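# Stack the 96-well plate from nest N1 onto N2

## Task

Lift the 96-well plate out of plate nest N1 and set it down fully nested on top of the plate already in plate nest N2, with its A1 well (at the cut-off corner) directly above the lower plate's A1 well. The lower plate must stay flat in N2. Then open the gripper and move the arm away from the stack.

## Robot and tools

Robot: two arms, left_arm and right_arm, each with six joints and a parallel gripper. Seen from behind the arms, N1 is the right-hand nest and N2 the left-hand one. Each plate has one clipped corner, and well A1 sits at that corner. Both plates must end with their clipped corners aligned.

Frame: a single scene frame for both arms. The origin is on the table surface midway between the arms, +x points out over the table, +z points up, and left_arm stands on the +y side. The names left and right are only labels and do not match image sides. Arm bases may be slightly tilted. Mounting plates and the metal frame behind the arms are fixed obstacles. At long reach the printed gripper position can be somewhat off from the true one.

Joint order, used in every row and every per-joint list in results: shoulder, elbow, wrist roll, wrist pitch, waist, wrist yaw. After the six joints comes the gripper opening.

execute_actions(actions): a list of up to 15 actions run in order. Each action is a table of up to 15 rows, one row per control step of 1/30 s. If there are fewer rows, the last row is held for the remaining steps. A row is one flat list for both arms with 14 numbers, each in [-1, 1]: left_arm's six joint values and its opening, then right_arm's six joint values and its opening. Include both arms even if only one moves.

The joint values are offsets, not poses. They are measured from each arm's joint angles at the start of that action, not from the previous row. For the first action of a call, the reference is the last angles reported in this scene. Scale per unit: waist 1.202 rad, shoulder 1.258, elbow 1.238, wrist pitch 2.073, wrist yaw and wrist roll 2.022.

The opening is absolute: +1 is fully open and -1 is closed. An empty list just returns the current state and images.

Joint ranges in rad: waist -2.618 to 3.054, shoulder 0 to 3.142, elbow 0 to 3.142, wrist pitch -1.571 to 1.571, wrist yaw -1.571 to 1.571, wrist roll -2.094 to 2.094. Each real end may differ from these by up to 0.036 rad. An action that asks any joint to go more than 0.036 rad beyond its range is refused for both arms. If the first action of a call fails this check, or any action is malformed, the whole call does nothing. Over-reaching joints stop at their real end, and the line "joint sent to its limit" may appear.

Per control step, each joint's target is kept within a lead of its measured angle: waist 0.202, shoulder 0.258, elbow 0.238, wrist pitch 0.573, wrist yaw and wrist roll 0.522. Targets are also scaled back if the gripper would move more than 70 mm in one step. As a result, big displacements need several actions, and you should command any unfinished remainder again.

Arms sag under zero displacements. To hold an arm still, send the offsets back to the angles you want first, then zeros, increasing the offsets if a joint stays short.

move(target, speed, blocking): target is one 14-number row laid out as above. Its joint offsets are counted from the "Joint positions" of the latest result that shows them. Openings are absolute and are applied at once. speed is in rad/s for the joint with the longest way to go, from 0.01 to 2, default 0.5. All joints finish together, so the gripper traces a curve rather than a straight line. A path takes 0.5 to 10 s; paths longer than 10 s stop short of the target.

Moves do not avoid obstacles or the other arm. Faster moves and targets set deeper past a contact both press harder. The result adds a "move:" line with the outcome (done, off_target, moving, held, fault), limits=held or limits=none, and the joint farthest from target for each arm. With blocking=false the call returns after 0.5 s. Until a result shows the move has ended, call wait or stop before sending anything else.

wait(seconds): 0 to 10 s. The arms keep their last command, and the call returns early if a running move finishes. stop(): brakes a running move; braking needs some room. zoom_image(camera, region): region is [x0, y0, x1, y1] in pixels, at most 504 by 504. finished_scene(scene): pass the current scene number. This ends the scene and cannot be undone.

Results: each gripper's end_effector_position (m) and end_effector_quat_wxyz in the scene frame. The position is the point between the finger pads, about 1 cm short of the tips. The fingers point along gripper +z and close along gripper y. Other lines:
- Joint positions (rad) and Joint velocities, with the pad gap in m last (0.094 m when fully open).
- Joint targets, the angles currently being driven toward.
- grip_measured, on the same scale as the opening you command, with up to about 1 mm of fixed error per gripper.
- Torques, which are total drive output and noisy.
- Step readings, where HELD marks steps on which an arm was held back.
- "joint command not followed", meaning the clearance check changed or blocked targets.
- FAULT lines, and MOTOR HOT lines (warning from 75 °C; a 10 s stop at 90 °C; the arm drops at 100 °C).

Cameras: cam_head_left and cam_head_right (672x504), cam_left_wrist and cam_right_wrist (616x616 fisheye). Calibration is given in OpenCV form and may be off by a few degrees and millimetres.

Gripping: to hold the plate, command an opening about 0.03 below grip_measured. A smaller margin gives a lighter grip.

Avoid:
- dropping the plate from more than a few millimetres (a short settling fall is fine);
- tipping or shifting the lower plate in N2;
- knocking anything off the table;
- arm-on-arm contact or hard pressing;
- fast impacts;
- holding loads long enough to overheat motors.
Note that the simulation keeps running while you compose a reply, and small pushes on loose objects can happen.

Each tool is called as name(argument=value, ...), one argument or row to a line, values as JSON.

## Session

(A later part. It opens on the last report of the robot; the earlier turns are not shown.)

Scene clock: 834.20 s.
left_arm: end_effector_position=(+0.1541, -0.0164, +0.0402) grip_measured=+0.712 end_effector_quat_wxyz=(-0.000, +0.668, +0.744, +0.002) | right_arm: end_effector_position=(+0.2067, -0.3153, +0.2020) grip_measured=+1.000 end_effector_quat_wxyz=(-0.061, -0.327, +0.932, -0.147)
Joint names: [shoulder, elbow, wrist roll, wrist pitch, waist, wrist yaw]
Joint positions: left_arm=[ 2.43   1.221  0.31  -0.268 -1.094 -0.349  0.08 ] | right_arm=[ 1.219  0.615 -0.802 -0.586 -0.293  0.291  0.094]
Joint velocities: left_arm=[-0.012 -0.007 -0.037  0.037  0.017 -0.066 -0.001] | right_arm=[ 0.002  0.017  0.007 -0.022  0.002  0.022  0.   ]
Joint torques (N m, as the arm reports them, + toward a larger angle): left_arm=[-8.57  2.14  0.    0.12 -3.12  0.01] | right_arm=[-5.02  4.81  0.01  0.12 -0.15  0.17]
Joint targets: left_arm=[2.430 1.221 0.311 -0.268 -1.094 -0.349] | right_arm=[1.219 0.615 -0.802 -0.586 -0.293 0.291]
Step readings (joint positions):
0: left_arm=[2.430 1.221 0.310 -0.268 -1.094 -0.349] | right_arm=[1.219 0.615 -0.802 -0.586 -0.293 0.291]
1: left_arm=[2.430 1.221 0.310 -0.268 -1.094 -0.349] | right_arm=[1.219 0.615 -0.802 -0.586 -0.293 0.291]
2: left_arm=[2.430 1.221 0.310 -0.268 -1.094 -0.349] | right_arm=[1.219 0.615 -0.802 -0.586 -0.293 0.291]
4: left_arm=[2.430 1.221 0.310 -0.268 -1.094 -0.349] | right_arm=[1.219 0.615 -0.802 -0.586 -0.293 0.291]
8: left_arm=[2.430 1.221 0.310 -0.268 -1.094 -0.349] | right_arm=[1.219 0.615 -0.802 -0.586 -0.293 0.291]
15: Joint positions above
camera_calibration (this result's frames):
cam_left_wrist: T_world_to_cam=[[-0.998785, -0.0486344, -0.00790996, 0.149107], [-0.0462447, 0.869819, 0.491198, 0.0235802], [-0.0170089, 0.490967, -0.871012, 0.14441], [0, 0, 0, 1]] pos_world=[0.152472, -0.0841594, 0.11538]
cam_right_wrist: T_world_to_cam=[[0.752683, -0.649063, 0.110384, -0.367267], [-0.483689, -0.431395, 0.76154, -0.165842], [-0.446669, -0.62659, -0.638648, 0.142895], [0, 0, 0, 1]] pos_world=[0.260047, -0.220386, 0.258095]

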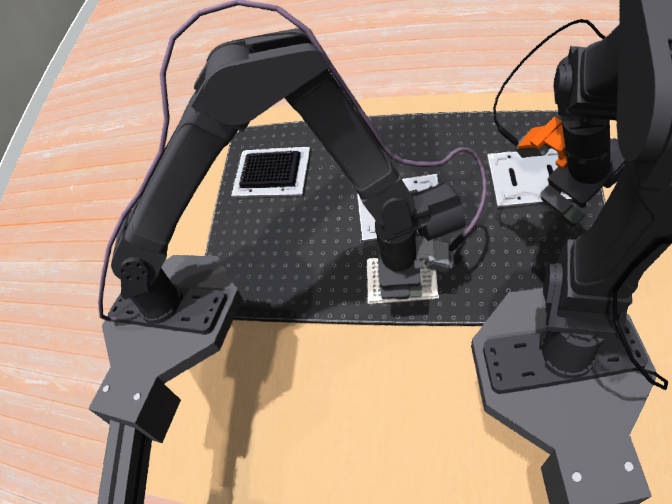

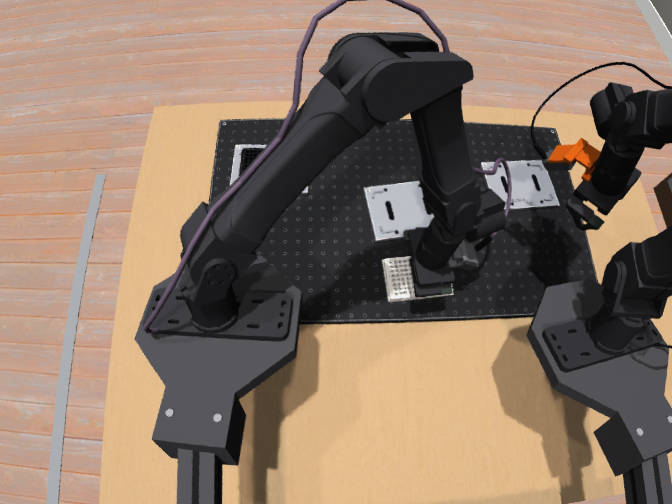

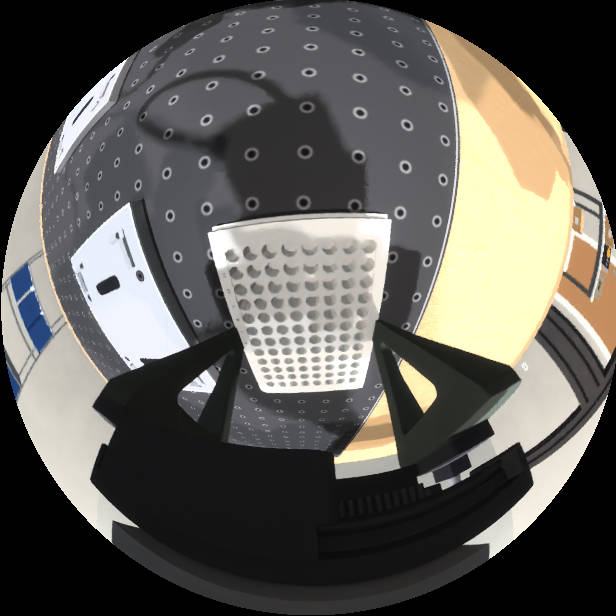

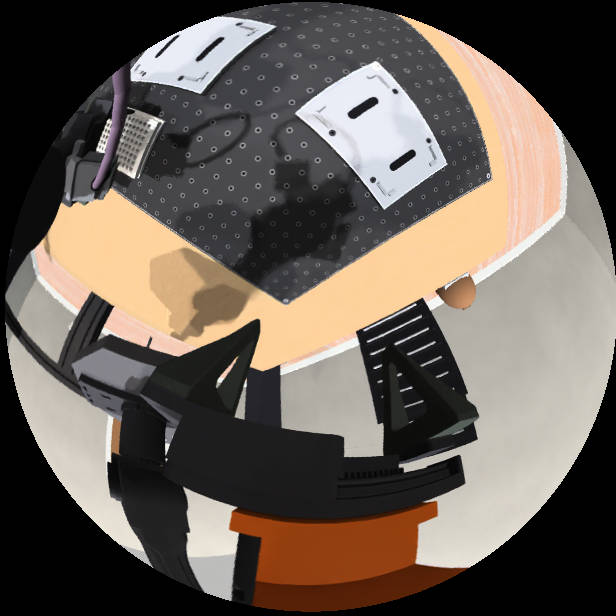

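execute_actions(
  actions=[
    [[0,0,0,0,0,0,0.672, 0,0,0,0,0,0,1]],
  ],
)

zoom_image(
  camera="cam_left_wrist",
  region=[190, 200, 410, 420],
)

Scene clock: 836.70 s.
left_arm: end_effector_position=(+0.1541, -0.0164, +0.0402) grip_measured=+0.690 end_effector_quat_wxyz=(-0.000, +0.668, +0.744, +0.002) | right_arm: end_effector_position=(+0.2067, -0.3153, +0.2020) grip_measured=+1.000 end_effector_quat_wxyz=(-0.061, -0.327, +0.932, -0.147)
Joint names: [shoulder, elbow, wrist roll, wrist pitch, waist, wrist yaw]
Joint positions: left_arm=[ 2.43   1.221  0.31  -0.268 -1.094 -0.349  0.079] | right_arm=[ 1.219  0.615 -0.802 -0.586 -0.293  0.291  0.094]
Joint velocities: left_arm=[-0.007  0.022  0.022 -0.007 -0.012  0.037 -0.001] | right_arm=[ 0.002 -0.002 -0.037  0.022 -0.002 -0.022  0.   ]
Joint torques (N m, as the arm reports them, + toward a larger angle): left_arm=[-8.56  2.13  0.    0.13 -3.06  0.  ] | right_arm=[-5.03  4.8   0.02  0.12 -0.15  0.18]
Joint targets: left_arm=[2.430 1.221 0.310 -0.268 -1.094 -0.349] | right_arm=[1.219 0.615 -0.802 -0.586 -0.293 0.291]
Step readings (joint positions):
0: left_arm=[2.430 1.221 0.310 -0.268 -1.094 -0.349] | right_arm=[1.219 0.615 -0.802 -0.586 -0.293 0.291]
1: left_arm=[2.430 1.221 0.310 -0.268 -1.094 -0.349] | right_arm=[1.219 0.615 -0.802 -0.586 -0.293 0.291]
2: left_arm=[2.430 1.221 0.310 -0.268 -1.094 -0.349] | right_arm=[1.219 0.615 -0.802 -0.586 -0.293 0.291]
4: left_arm=[2.430 1.221 0.310 -0.268 -1.094 -0.349] | right_arm=[1.219 0.615 -0.802 -0.586 -0.293 0.291]
8: left_arm=[2.430 1.221 0.310 -0.268 -1.094 -0.349] | right_arm=[1.219 0.615 -0.802 -0.586 -0.293 0.291]
15: Joint positions above
camera_calibration (this result's frames):
cam_left_wrist: T_world_to_cam=[[-0.998785, -0.0486344, -0.00790996, 0.149107], [-0.0462447, 0.869819, 0.491198, 0.0235802], [-0.0170089, 0.490967, -0.871012, 0.14441], [0, 0, 0, 1]] pos_world=[0.152472, -0.0841594, 0.11538]
cam_right_wrist: T_world_to_cam=[[0.752683, -0.649063, 0.110384, -0.367267], [-0.483689, -0.431395, 0.76154, -0.165842], [-0.446669, -0.62659, -0.638648, 0.142895], [0, 0, 0, 1]] pos_world=[0.260047, -0.220386, 0.258095]

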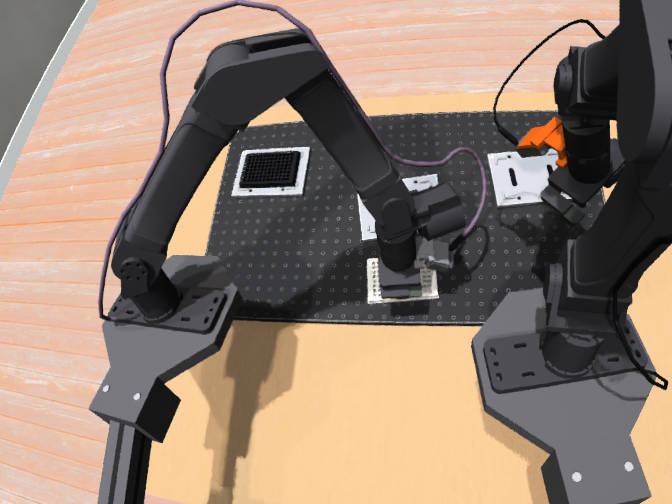

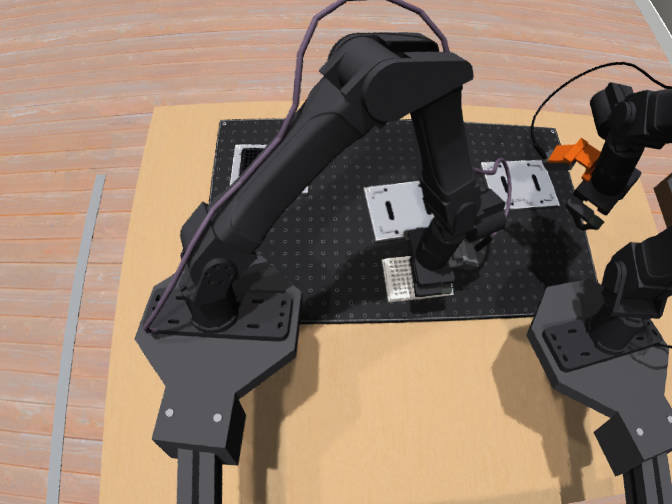

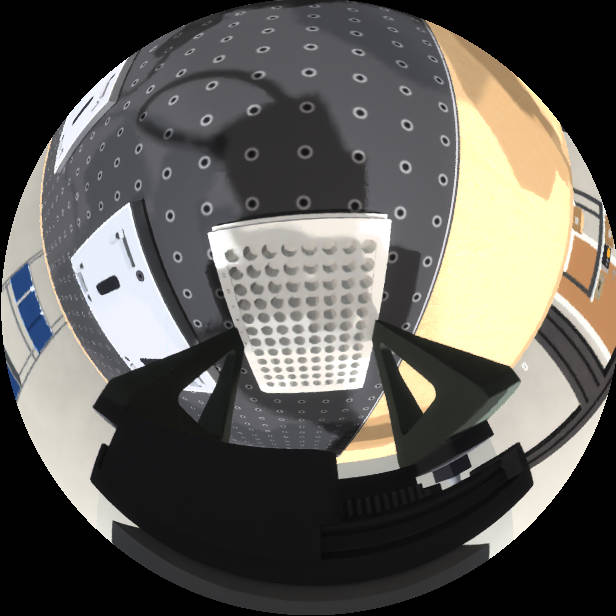

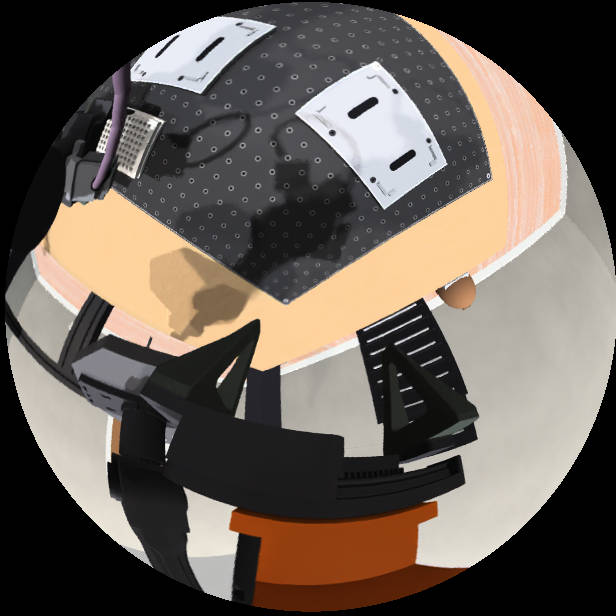

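Region (190, 200, 410, 420) of cam_left_wrist's 616x616 image, scaled by 2.291, with more detail than that image has.

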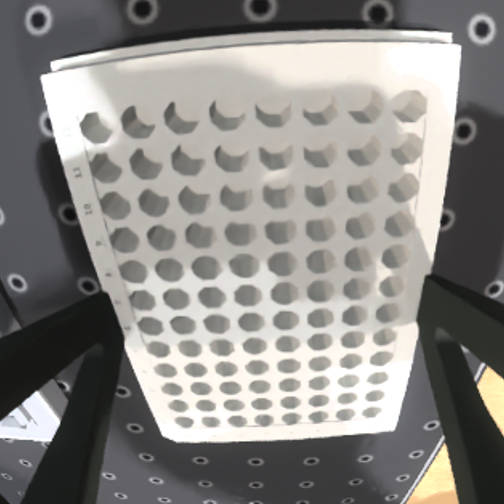

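execute_actions(
  actions=[
    [[0,0,0,0,0,0,0.655, 0,0,0,0,0,0,1]],
  ],
)

Scene clock: 840.13 s.
left_arm: end_effector_position=(+0.1541, -0.0164, +0.0402) grip_measured=+0.689 end_effector_quat_wxyz=(-0.000, +0.668, +0.744, +0.002) | right_arm: end_effector_position=(+0.2067, -0.3153, +0.2020) grip_measured=+1.000 end_effector_quat_wxyz=(-0.061, -0.327, +0.932, -0.147)
Joint names: [shoulder, elbow, wrist roll, wrist pitch, waist, wrist yaw]
Joint positions: left_arm=[ 2.43   1.221  0.31  -0.268 -1.094 -0.349  0.079] | right_arm=[ 1.219  0.615 -0.802 -0.586 -0.293  0.291  0.094]
Joint velocities: left_arm=[-0.012  0.012 -0.037  0.007 -0.002  0.007  0.   ] | right_arm=[-0.007 -0.022  0.037 -0.007  0.007  0.022  0.   ]
Joint torques (N m, as the arm reports them, + toward a larger angle): left_arm=[-8.56  2.14  0.    0.12 -3.07  0.01] | right_arm=[-5.    4.81  0.01  0.14 -0.16  0.18]
Joint targets: left_arm=[2.430 1.221 0.310 -0.268 -1.094 -0.349] | right_arm=[1.219 0.615 -0.802 -0.586 -0.293 0.291]
Step readings (joint positions):
0: left_arm=[2.430 1.221 0.310 -0.268 -1.094 -0.349] | right_arm=[1.219 0.615 -0.802 -0.586 -0.293 0.291]
1: left_arm=[2.430 1.221 0.310 -0.268 -1.094 -0.349] | right_arm=[1.219 0.615 -0.802 -0.586 -0.293 0.291]
2: left_arm=[2.430 1.221 0.310 -0.268 -1.094 -0.349] | right_arm=[1.219 0.615 -0.802 -0.586 -0.293 0.291]
4: left_arm=[2.430 1.221 0.310 -0.268 -1.094 -0.349] | right_arm=[1.219 0.615 -0.802 -0.586 -0.293 0.291]
8: left_arm=[2.430 1.221 0.310 -0.268 -1.094 -0.349] | right_arm=[1.219 0.615 -0.802 -0.586 -0.293 0.291]
15: Joint positions above
camera_calibration (this result's frames):
cam_left_wrist: T_world_to_cam=[[-0.998785, -0.0486344, -0.00790996, 0.149107], [-0.0462447, 0.869819, 0.491198, 0.0235802], [-0.0170089, 0.490967, -0.871012, 0.14441], [0, 0, 0, 1]] pos_world=[0.152472, -0.0841594, 0.11538]
cam_right_wrist: T_world_to_cam=[[0.752683, -0.649063, 0.110384, -0.367267], [-0.483689, -0.431395, 0.76154, -0.165842], [-0.446669, -0.62659, -0.638648, 0.142895], [0, 0, 0, 1]] pos_world=[0.260047, -0.220386, 0.258095]

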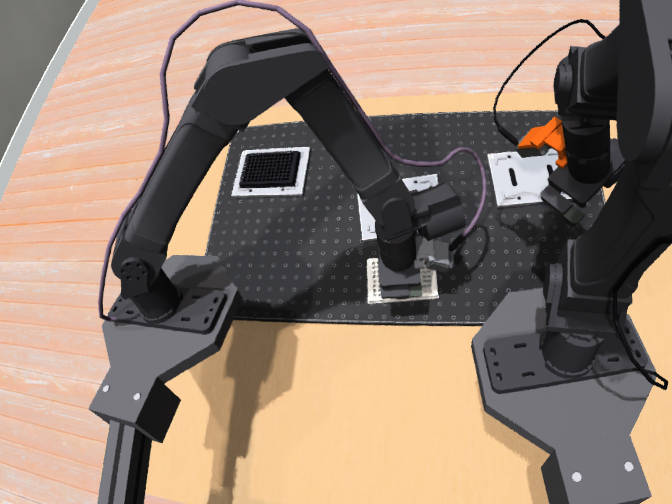

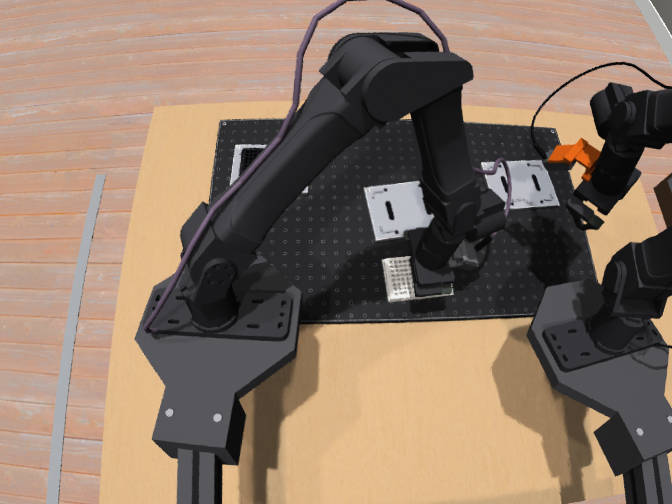

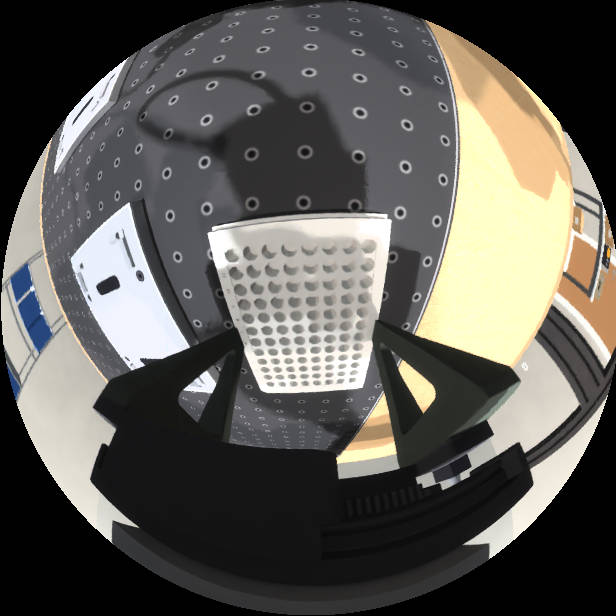

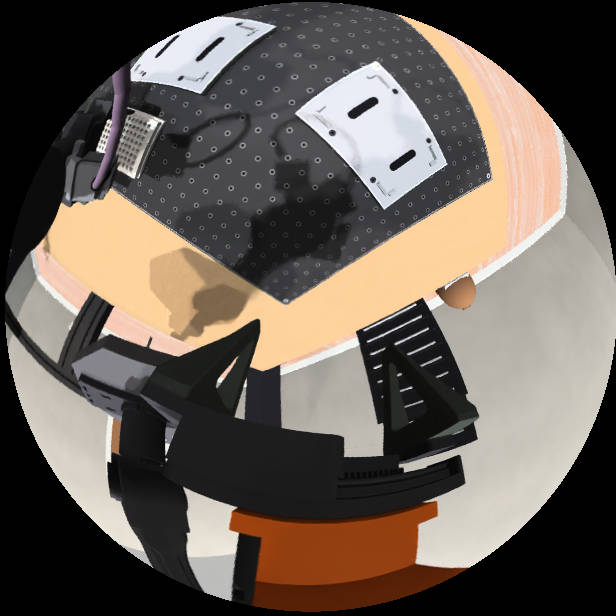

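move(
  target=[-0.171,0,0,-0.095,0,0,0.655, 0,0,0,0,0,0,1],
  speed=0.2,
)

Scene clock: 868.20 s.
left_arm: end_effector_position=(+0.1772, -0.0140, +0.1016) grip_measured=+0.689 end_effector_quat_wxyz=(+0.000, +0.668, +0.744, +0.002) | right_arm: end_effector_position=(+0.2067, -0.3153, +0.2020) grip_measured=+1.000 end_effector_quat_wxyz=(-0.061, -0.327, +0.932, -0.147)
Joint names: [shoulder, elbow, wrist roll, wrist pitch, waist, wrist yaw]
Joint positions: left_arm=[ 2.239  1.221  0.31  -0.457 -1.094 -0.349  0.079] | right_arm=[ 1.219  0.615 -0.802 -0.586 -0.293  0.291  0.094]
Joint velocities: left_arm=[-0.007 -0.022  0.051 -0.022 -0.002 -0.022  0.001] | right_arm=[-0.002 -0.012  0.007 -0.007  0.012  0.022  0.   ]
Joint torques (N m, as the arm reports them, + toward a larger angle): left_arm=[-10.03   2.85   0.     0.02  -2.96   0.01] | right_arm=[-5.04  4.82  0.01  0.14 -0.17  0.17]
Joint targets: left_arm=[2.215 1.221 0.310 -0.465 -1.094 -0.349] | right_arm=[1.219 0.615 -0.802 -0.586 -0.293 0.291]
move: off_target (left_arm); limits=none; left_arm: farthest joint: the shoulder, 0.024 radians from its target (0.215 radians at the start); right_arm: farthest joint: the waist, 0.000 radians from its target (0.000 radians at the start)
camera_calibration (this result's frames):
cam_left_wrist: T_world_to_cam=[[-0.998755, -0.049161, -0.00842874, 0.172842], [-0.0469805, 0.870439, 0.490029, -0.00731673], [-0.0167537, 0.489816, -0.871665, 0.197124], [0, 0, 0, 1]] pos_world=[0.175586, -0.0816888, 0.176869]
cam_right_wrist: T_world_to_cam=[[0.752683, -0.649063, 0.110384, -0.367267], [-0.483689, -0.431395, 0.76154, -0.165842], [-0.446669, -0.62659, -0.638648, 0.142895], [0, 0, 0, 1]] pos_world=[0.260047, -0.220386, 0.258095]

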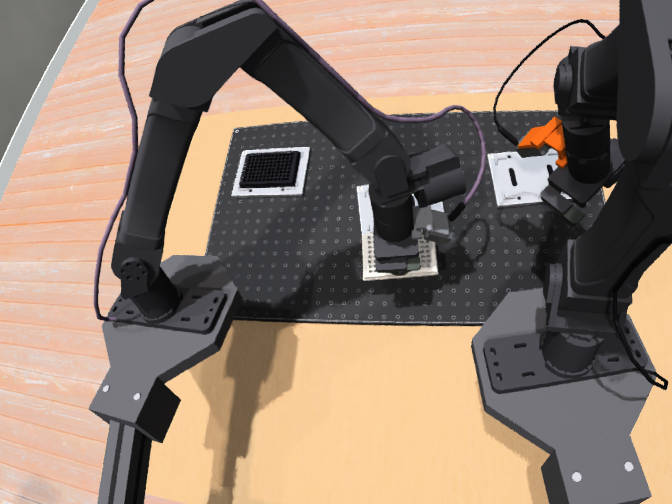

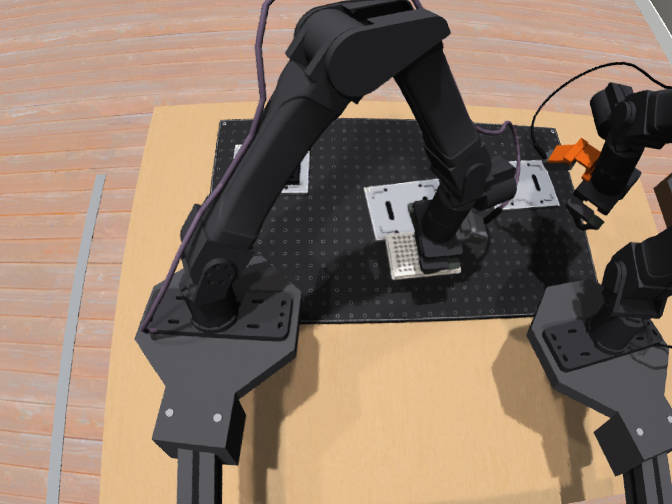

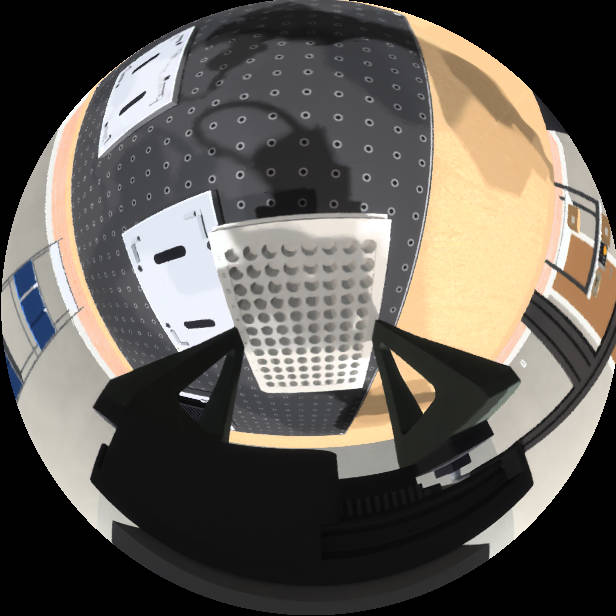

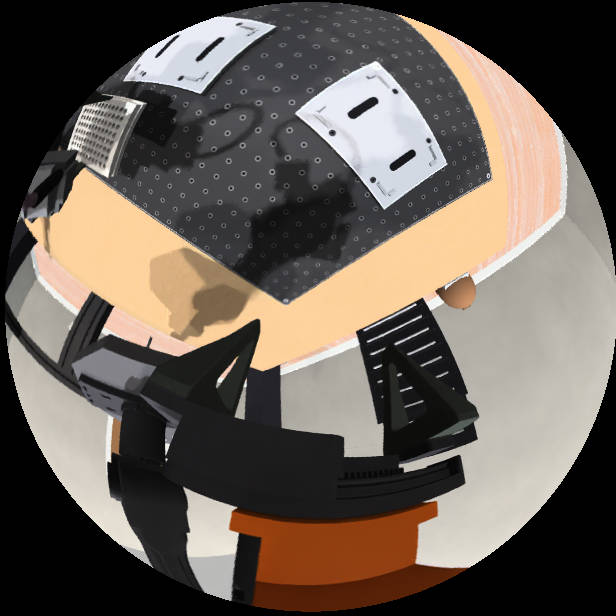

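move(
  target=[-0.2504,-0.046,0.591,0,0.8785,0.133,0.655, 0,0,0,0,0,0,1],
  speed=0.5,
)

Scene clock: 887.43 s.
left_arm: end_effector_position=(+0.4050, +0.2916, +0.0993) grip_measured=+0.689 end_effector_quat_wxyz=(-0.003, +0.714, +0.700, +0.003) | right_arm: end_effector_position=(+0.2067, -0.3153, +0.2020) grip_measured=+1.000 end_effector_quat_wxyz=(-0.061, -0.327, +0.932, -0.147)
Joint names: [shoulder, elbow, wrist roll, wrist pitch, waist, wrist yaw]
Joint positions: left_arm=[ 1.951  1.183  1.497 -0.455 -0.033 -0.095  0.079] | right_arm=[ 1.219  0.615 -0.802 -0.586 -0.293  0.291  0.094]
Joint velocities: left_arm=[-0.002 -0.022 -0.007 -0.037 -0.007 -0.022 -0.002] | right_arm=[-0.022 -0.017 -0.051  0.066  0.002 -0.051  0.   ]
Joint torques (N m, as the arm reports them, + toward a larger angle): left_arm=[-10.47   1.79   0.1    0.12  -1.05   0.14] | right_arm=[-5.04  4.83  0.02  0.12 -0.16  0.17]
Joint targets: left_arm=[1.924 1.164 1.505 -0.457 -0.038 -0.080] | right_arm=[1.219 0.615 -0.802 -0.586 -0.293 0.291]
move: off_target (left_arm); limits=none; left_arm: farthest joint: the shoulder, 0.027 radians from its target (0.315 radians at the start); right_arm: farthest joint: the waist, 0.000 radians from its target (0.000 radians at the start)
camera_calibration (this result's frames):
cam_left_wrist: T_world_to_cam=[[-0.996972, 0.0776266, -0.00461533, 0.377282], [0.0651253, 0.865904, 0.495953, -0.306151], [0.0424956, 0.494151, -0.868337, 0.0236248], [0, 0, 0, 1]] pos_world=[0.395074, 0.224136, 0.174092]
cam_right_wrist: T_world_to_cam=[[0.752683, -0.649063, 0.110384, -0.367267], [-0.483689, -0.431395, 0.76154, -0.165842], [-0.446669, -0.62659, -0.638648, 0.142895], [0, 0, 0, 1]] pos_world=[0.260047, -0.220386, 0.258095]

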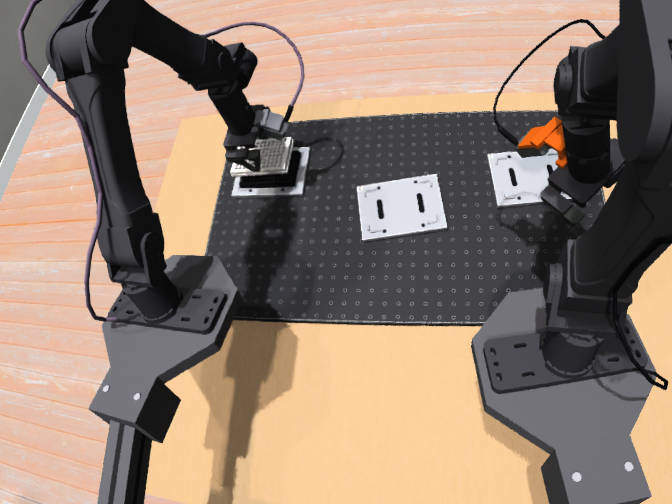

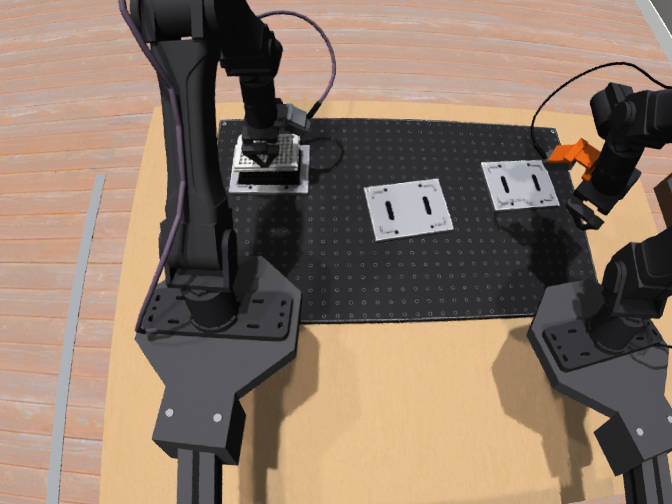

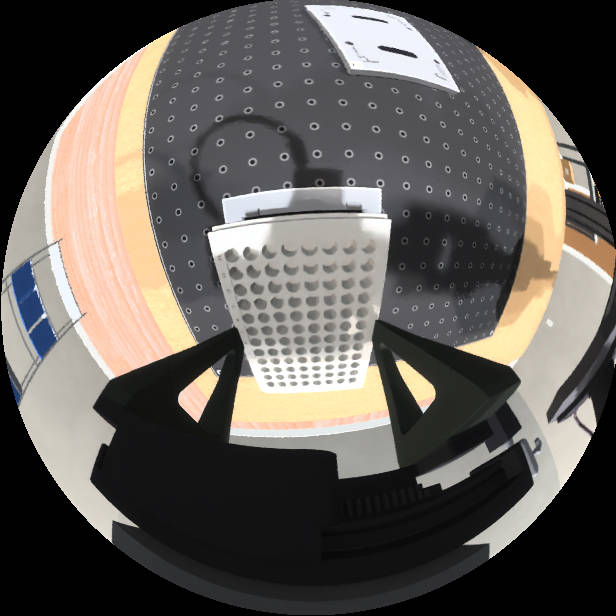

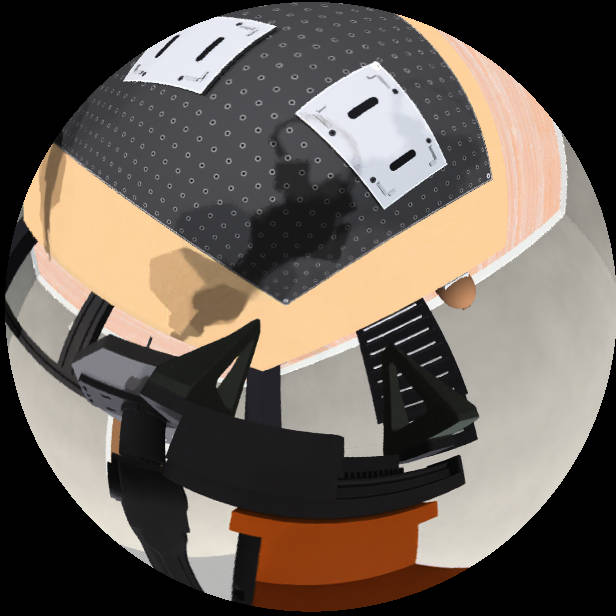

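zoom_image(
  camera="cam_left_wrist",
  region=[200, 175, 400, 275],
)

zoom_image(
  camera="cam_head_right",
  region=[215, 110, 335, 210],
)

Region (200, 175, 400, 275) of cam_left_wrist's 616x616 image, scaled by 2.520, with more detail than that image has.

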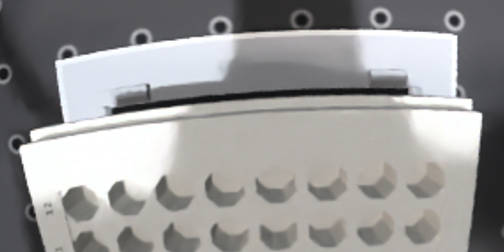

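Region (215, 110, 335, 210) of cam_head_right's 672x504 image, scaled by 4.200, with more detail than that image has.

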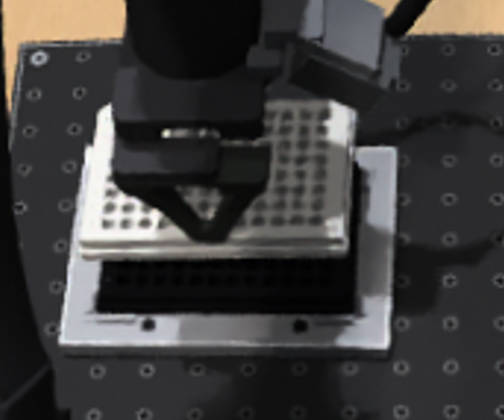

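move(
  target=[0.049,0,0,0.033,0,0,0.655, 0,0,0,0,0,0,1],
  speed=0.1,
)

zoom_image(
  camera="cam_left_wrist",
  region=[200, 175, 400, 275],
)

zoom_image(
  camera="cam_head_right",
  region=[215, 110, 335, 210],
)

Scene clock: 910.23 s.
left_arm: end_effector_position=(+0.4060, +0.2899, +0.0798) grip_measured=+0.689 end_effector_quat_wxyz=(-0.001, +0.714, +0.700, +0.005) | right_arm: end_effector_position=(+0.2067, -0.3153, +0.2020) grip_measured=+1.000 end_effector_quat_wxyz=(-0.061, -0.327, +0.932, -0.147)
Joint names: [shoulder, elbow, wrist roll, wrist pitch, waist, wrist yaw]
Joint positions: left_arm=[ 2.009  1.183  1.498 -0.391 -0.033 -0.095  0.079] | right_arm=[ 1.219  0.615 -0.802 -0.586 -0.293  0.291  0.094]
Joint velocities: left_arm=[ 0.002 -0.022  0.022  0.007 -0.002  0.007 -0.001] | right_arm=[ 0.002 -0.002  0.022 -0.066  0.002 -0.037  0.   ]
Joint torques (N m, as the arm reports them, + toward a larger angle): left_arm=[-8.5   2.82  0.    0.19 -0.73  0.  ] | right_arm=[-5.03  4.79  0.02  0.13 -0.15  0.18]
Joint targets: left_arm=[2.013 1.183 1.497 -0.387 -0.033 -0.096] | right_arm=[1.219 0.615 -0.802 -0.586 -0.293 0.291]
move: done; limits=none; left_arm: farthest joint: the wrist pitch, 0.005 radians from its target (0.069 radians at the start); right_arm: farthest joint: the waist, 0.000 radians from its target (0.000 radians at the start)
camera_calibration (this result's frames):
cam_left_wrist: T_world_to_cam=[[-0.996907, 0.0778617, -0.0106883, 0.378689], [0.0623342, 0.866166, 0.495853, -0.293955], [0.0478658, 0.493653, -0.868341, 0.00551101], [0, 0, 0, 1]] pos_world=[0.395577, 0.222408, 0.154592]
cam_right_wrist: T_world_to_cam=[[0.752683, -0.649063, 0.110384, -0.367267], [-0.483689, -0.431395, 0.76154, -0.165842], [-0.446669, -0.62659, -0.638648, 0.142895], [0, 0, 0, 1]] pos_world=[0.260047, -0.220386, 0.258095]

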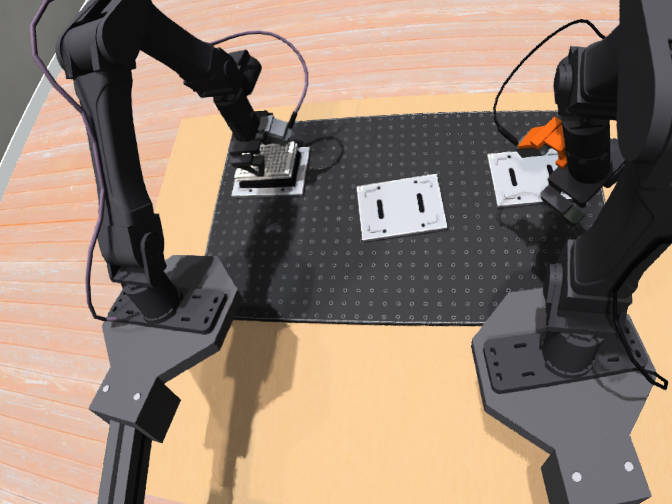

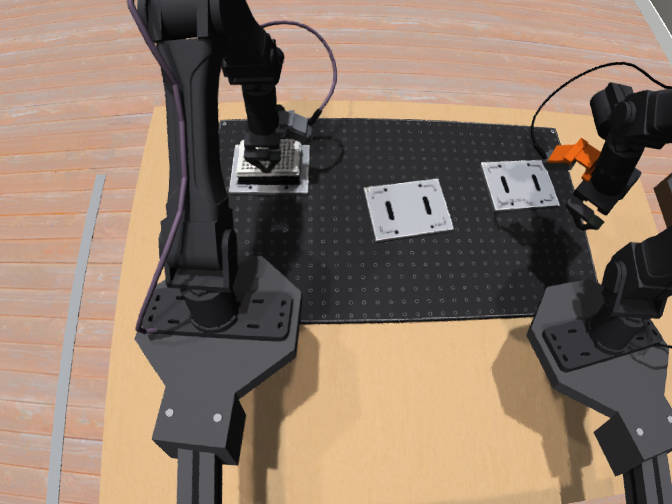

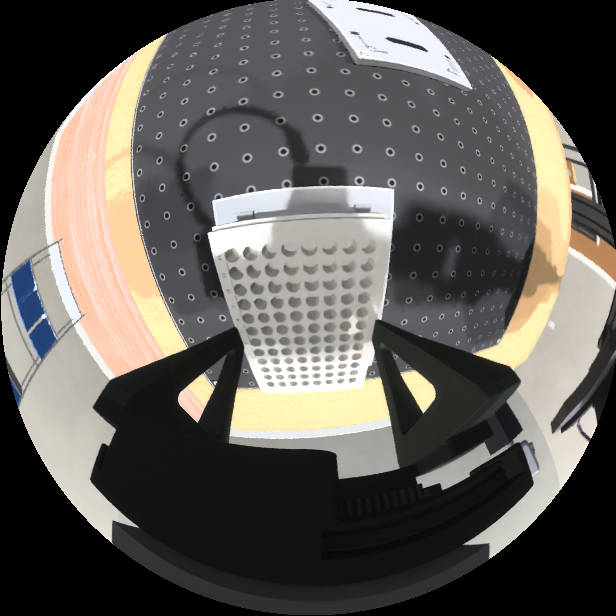

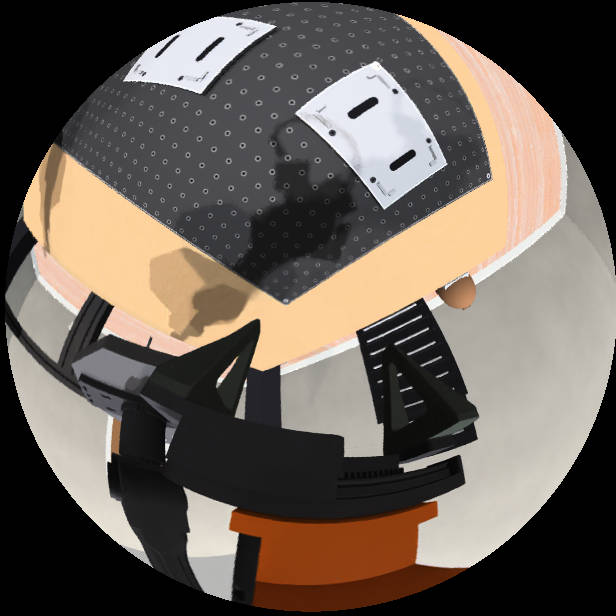

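Region (200, 175, 400, 275) of cam_left_wrist's 616x616 image, scaled by 2.520, with more detail than that image has.

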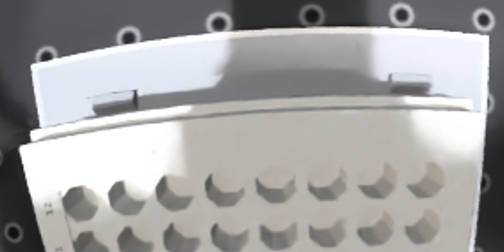

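Region (215, 110, 335, 210) of cam_head_right's 672x504 image, scaled by 4.200, with more detail than that image has.

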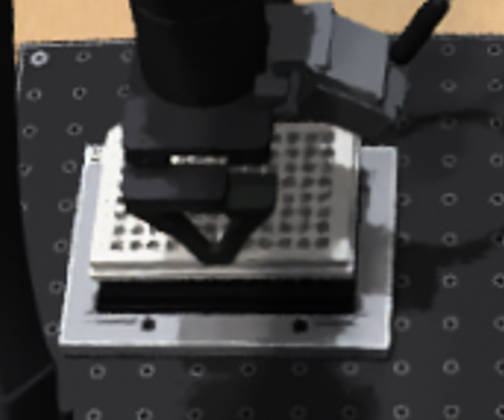

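move(
  target=[0.019,0,0,0.0085,0,0,0.655, 0,0,0,0,0,0,1],
  speed=0.05,
)

zoom_image(
  camera="cam_left_wrist",
  region=[200, 175, 400, 275],
)

zoom_image(
  camera="cam_head_right",
  region=[215, 110, 335, 210],
)

Scene clock: 934.77 s.
left_arm: end_effector_position=(+0.4037, +0.2895, +0.0729) grip_measured=+0.689 end_effector_quat_wxyz=(-0.004, +0.714, +0.700, +0.003) | right_arm: end_effector_position=(+0.2067, -0.3153, +0.2020) grip_measured=+1.000 end_effector_quat_wxyz=(-0.061, -0.327, +0.932, -0.147)
Joint names: [shoulder, elbow, wrist roll, wrist pitch, waist, wrist yaw]
Joint positions: left_arm=[ 2.03   1.183  1.498 -0.378 -0.033 -0.095  0.079] | right_arm=[ 1.219  0.615 -0.802 -0.586 -0.293  0.291  0.094]
Joint velocities: left_arm=[-0.002 -0.007 -0.037 -0.051  0.007  0.037  0.   ] | right_arm=[-0.007  0.012 -0.051  0.007 -0.022 -0.051  0.   ]
Joint torques (N m, as the arm reports them, + toward a larger angle): left_arm=[-8.57  2.72  0.    0.15 -0.74  0.  ] | right_arm=[-5.    4.8   0.01  0.13 -0.19  0.17]
Joint targets: left_arm=[2.033 1.183 1.498 -0.374 -0.033 -0.095] | right_arm=[1.219 0.615 -0.802 -0.586 -0.293 0.291]
move: done; limits=none; left_arm: farthest joint: the wrist pitch, 0.005 radians from its target (0.017 radians at the start); right_arm: farthest joint: the waist, 0.000 radians from its target (0.000 radians at the start)
camera_calibration (this result's frames):
cam_left_wrist: T_world_to_cam=[[-0.996909, 0.0784853, -0.00346788, 0.375697], [0.0664375, 0.865795, 0.495969, -0.291609], [0.0419288, 0.494206, -0.868333, 0.00204416], [0, 0, 0, 1]] pos_world=[0.393824, 0.221977, 0.147707]
cam_right_wrist: T_world_to_cam=[[0.752683, -0.649063, 0.110384, -0.367267], [-0.483689, -0.431395, 0.76154, -0.165842], [-0.446669, -0.62659, -0.638648, 0.142895], [0, 0, 0, 1]] pos_world=[0.260047, -0.220386, 0.258095]

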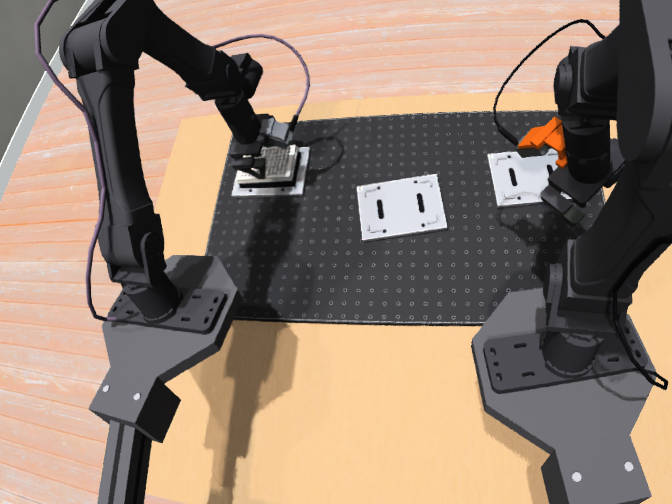

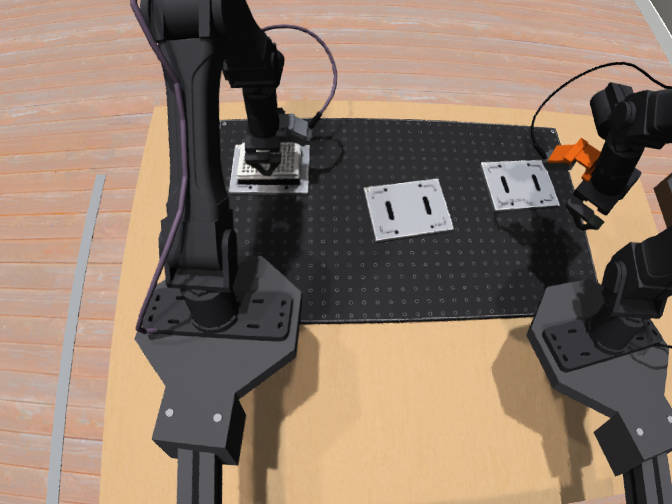

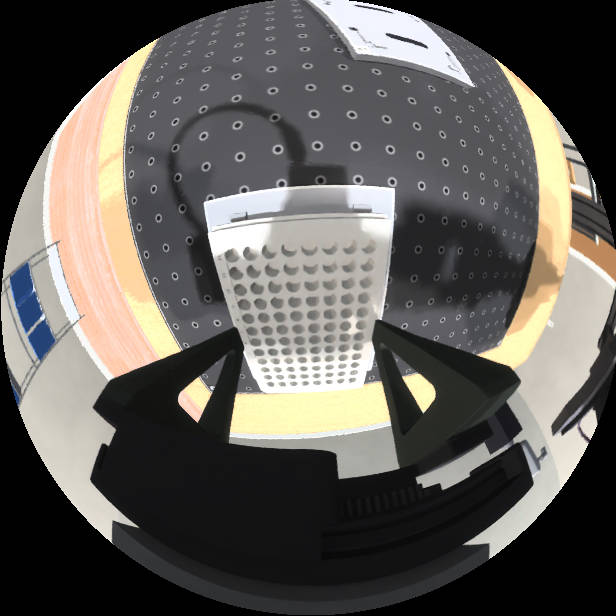

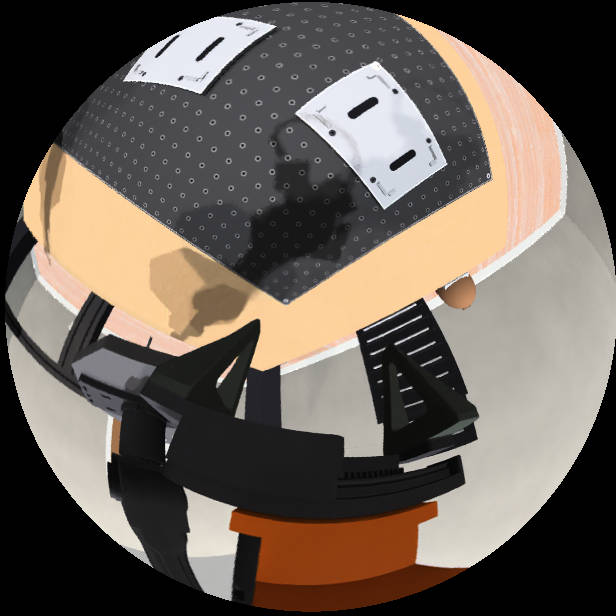

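Region (200, 175, 400, 275) of cam_left_wrist's 616x616 image, scaled by 2.520, with more detail than that image has.

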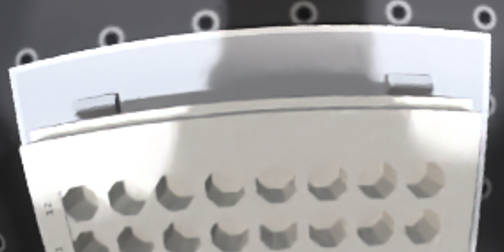

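Region (215, 110, 335, 210) of cam_head_right's 672x504 image, scaled by 4.200, with more detail than that image has.

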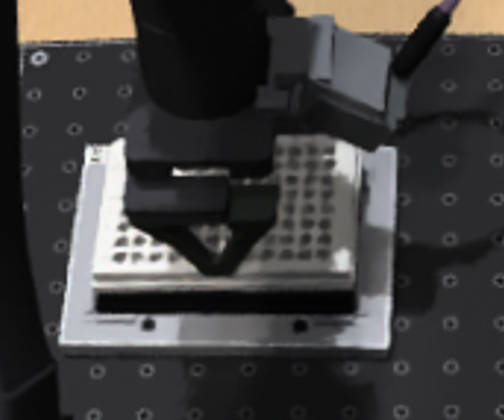

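move(
  target=[0.012,0,0,0.008,0,0,0.655, 0,0,0,0,0,0,1],
  speed=0.03,
)

zoom_image(
  camera="cam_head_right",
  region=[215, 110, 335, 210],
)

Scene clock: 948.40 s.
left_arm: end_effector_position=(+0.4038, +0.2892, +0.0692) grip_measured=+0.689 end_effector_quat_wxyz=(-0.003, +0.714, +0.700, +0.004) | right_arm: end_effector_position=(+0.2067, -0.3153, +0.2020) grip_measured=+1.000 end_effector_quat_wxyz=(-0.061, -0.327, +0.932, -0.147)
Joint names: [shoulder, elbow, wrist roll, wrist pitch, waist, wrist yaw]
Joint positions: left_arm=[ 2.041  1.183  1.498 -0.365 -0.033 -0.096  0.079] | right_arm=[ 1.219  0.615 -0.802 -0.586 -0.293  0.291  0.094]
Joint velocities: left_arm=[ 0.007  0.002 -0.007 -0.037 -0.007 -0.022 -0.   ] | right_arm=[-0.007 -0.007 -0.007 -0.022 -0.007 -0.022  0.   ]
Joint torques (N m, as the arm reports them, + toward a larger angle): left_arm=[-8.5   2.68  0.    0.17 -0.75  0.01] | right_arm=[-5.01  4.81  0.01  0.13 -0.17  0.17]
Joint targets: left_arm=[2.045 1.183 1.498 -0.361 -0.033 -0.095] | right_arm=[1.219 0.615 -0.802 -0.586 -0.293 0.291]
move: done; limits=none; left_arm: farthest joint: the shoulder, 0.004 radians from its target (0.015 radians at the start); right_arm: farthest joint: the waist, 0.000 radians from its target (0.000 radians at the start)
camera_calibration (this result's frames):
cam_left_wrist: T_world_to_cam=[[-0.996913, 0.0783564, -0.00499348, 0.375925], [0.0655562, 0.865685, 0.496278, -0.289185], [0.0432094, 0.494419, -0.868149, -0.00164174], [0, 0, 0, 1]] pos_world=[0.393793, 0.221699, 0.143968]
cam_right_wrist: T_world_to_cam=[[0.752683, -0.649063, 0.110384, -0.367267], [-0.483689, -0.431395, 0.76154, -0.165842], [-0.446669, -0.62659, -0.638648, 0.142895], [0, 0, 0, 1]] pos_world=[0.260047, -0.220386, 0.258095]

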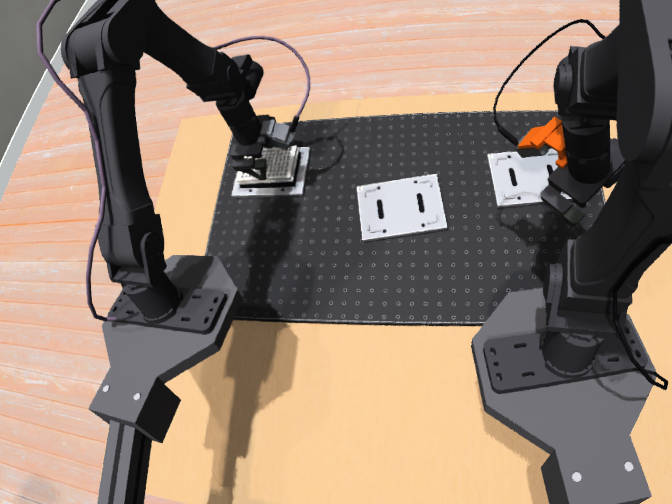

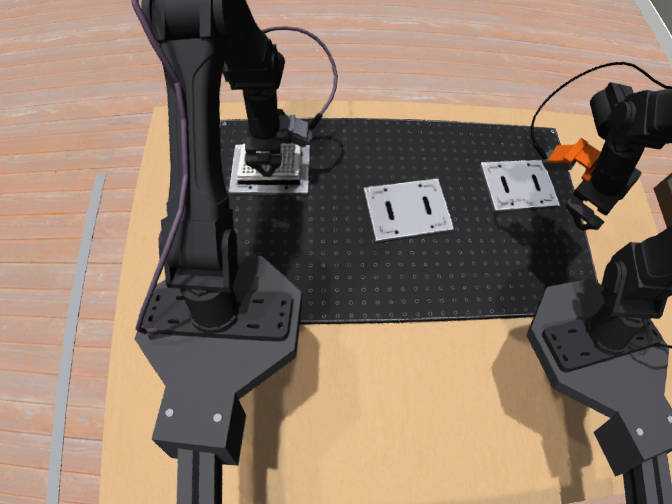

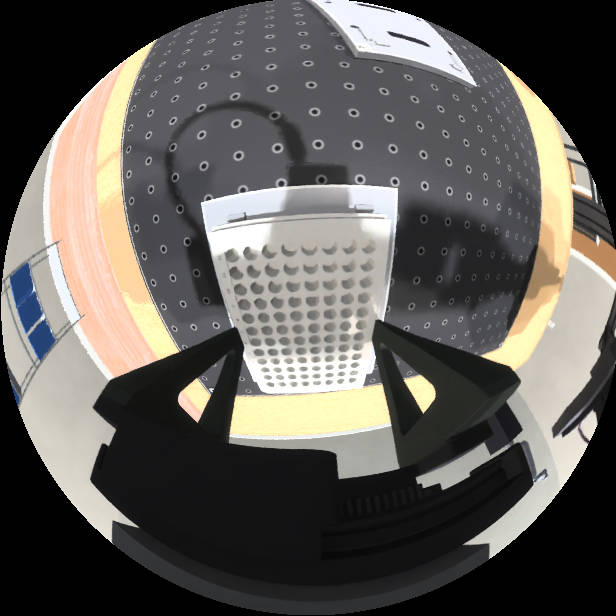

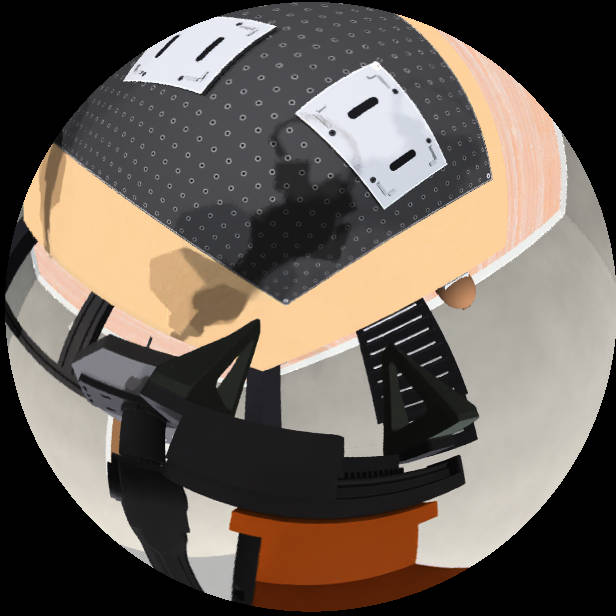

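Region (215, 110, 335, 210) of cam_head_right's 672x504 image, scaled by 4.200, with more detail than that image has.

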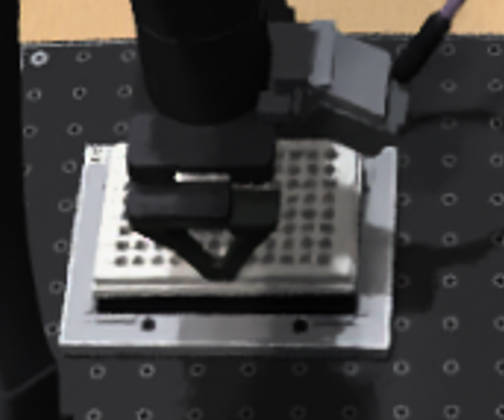

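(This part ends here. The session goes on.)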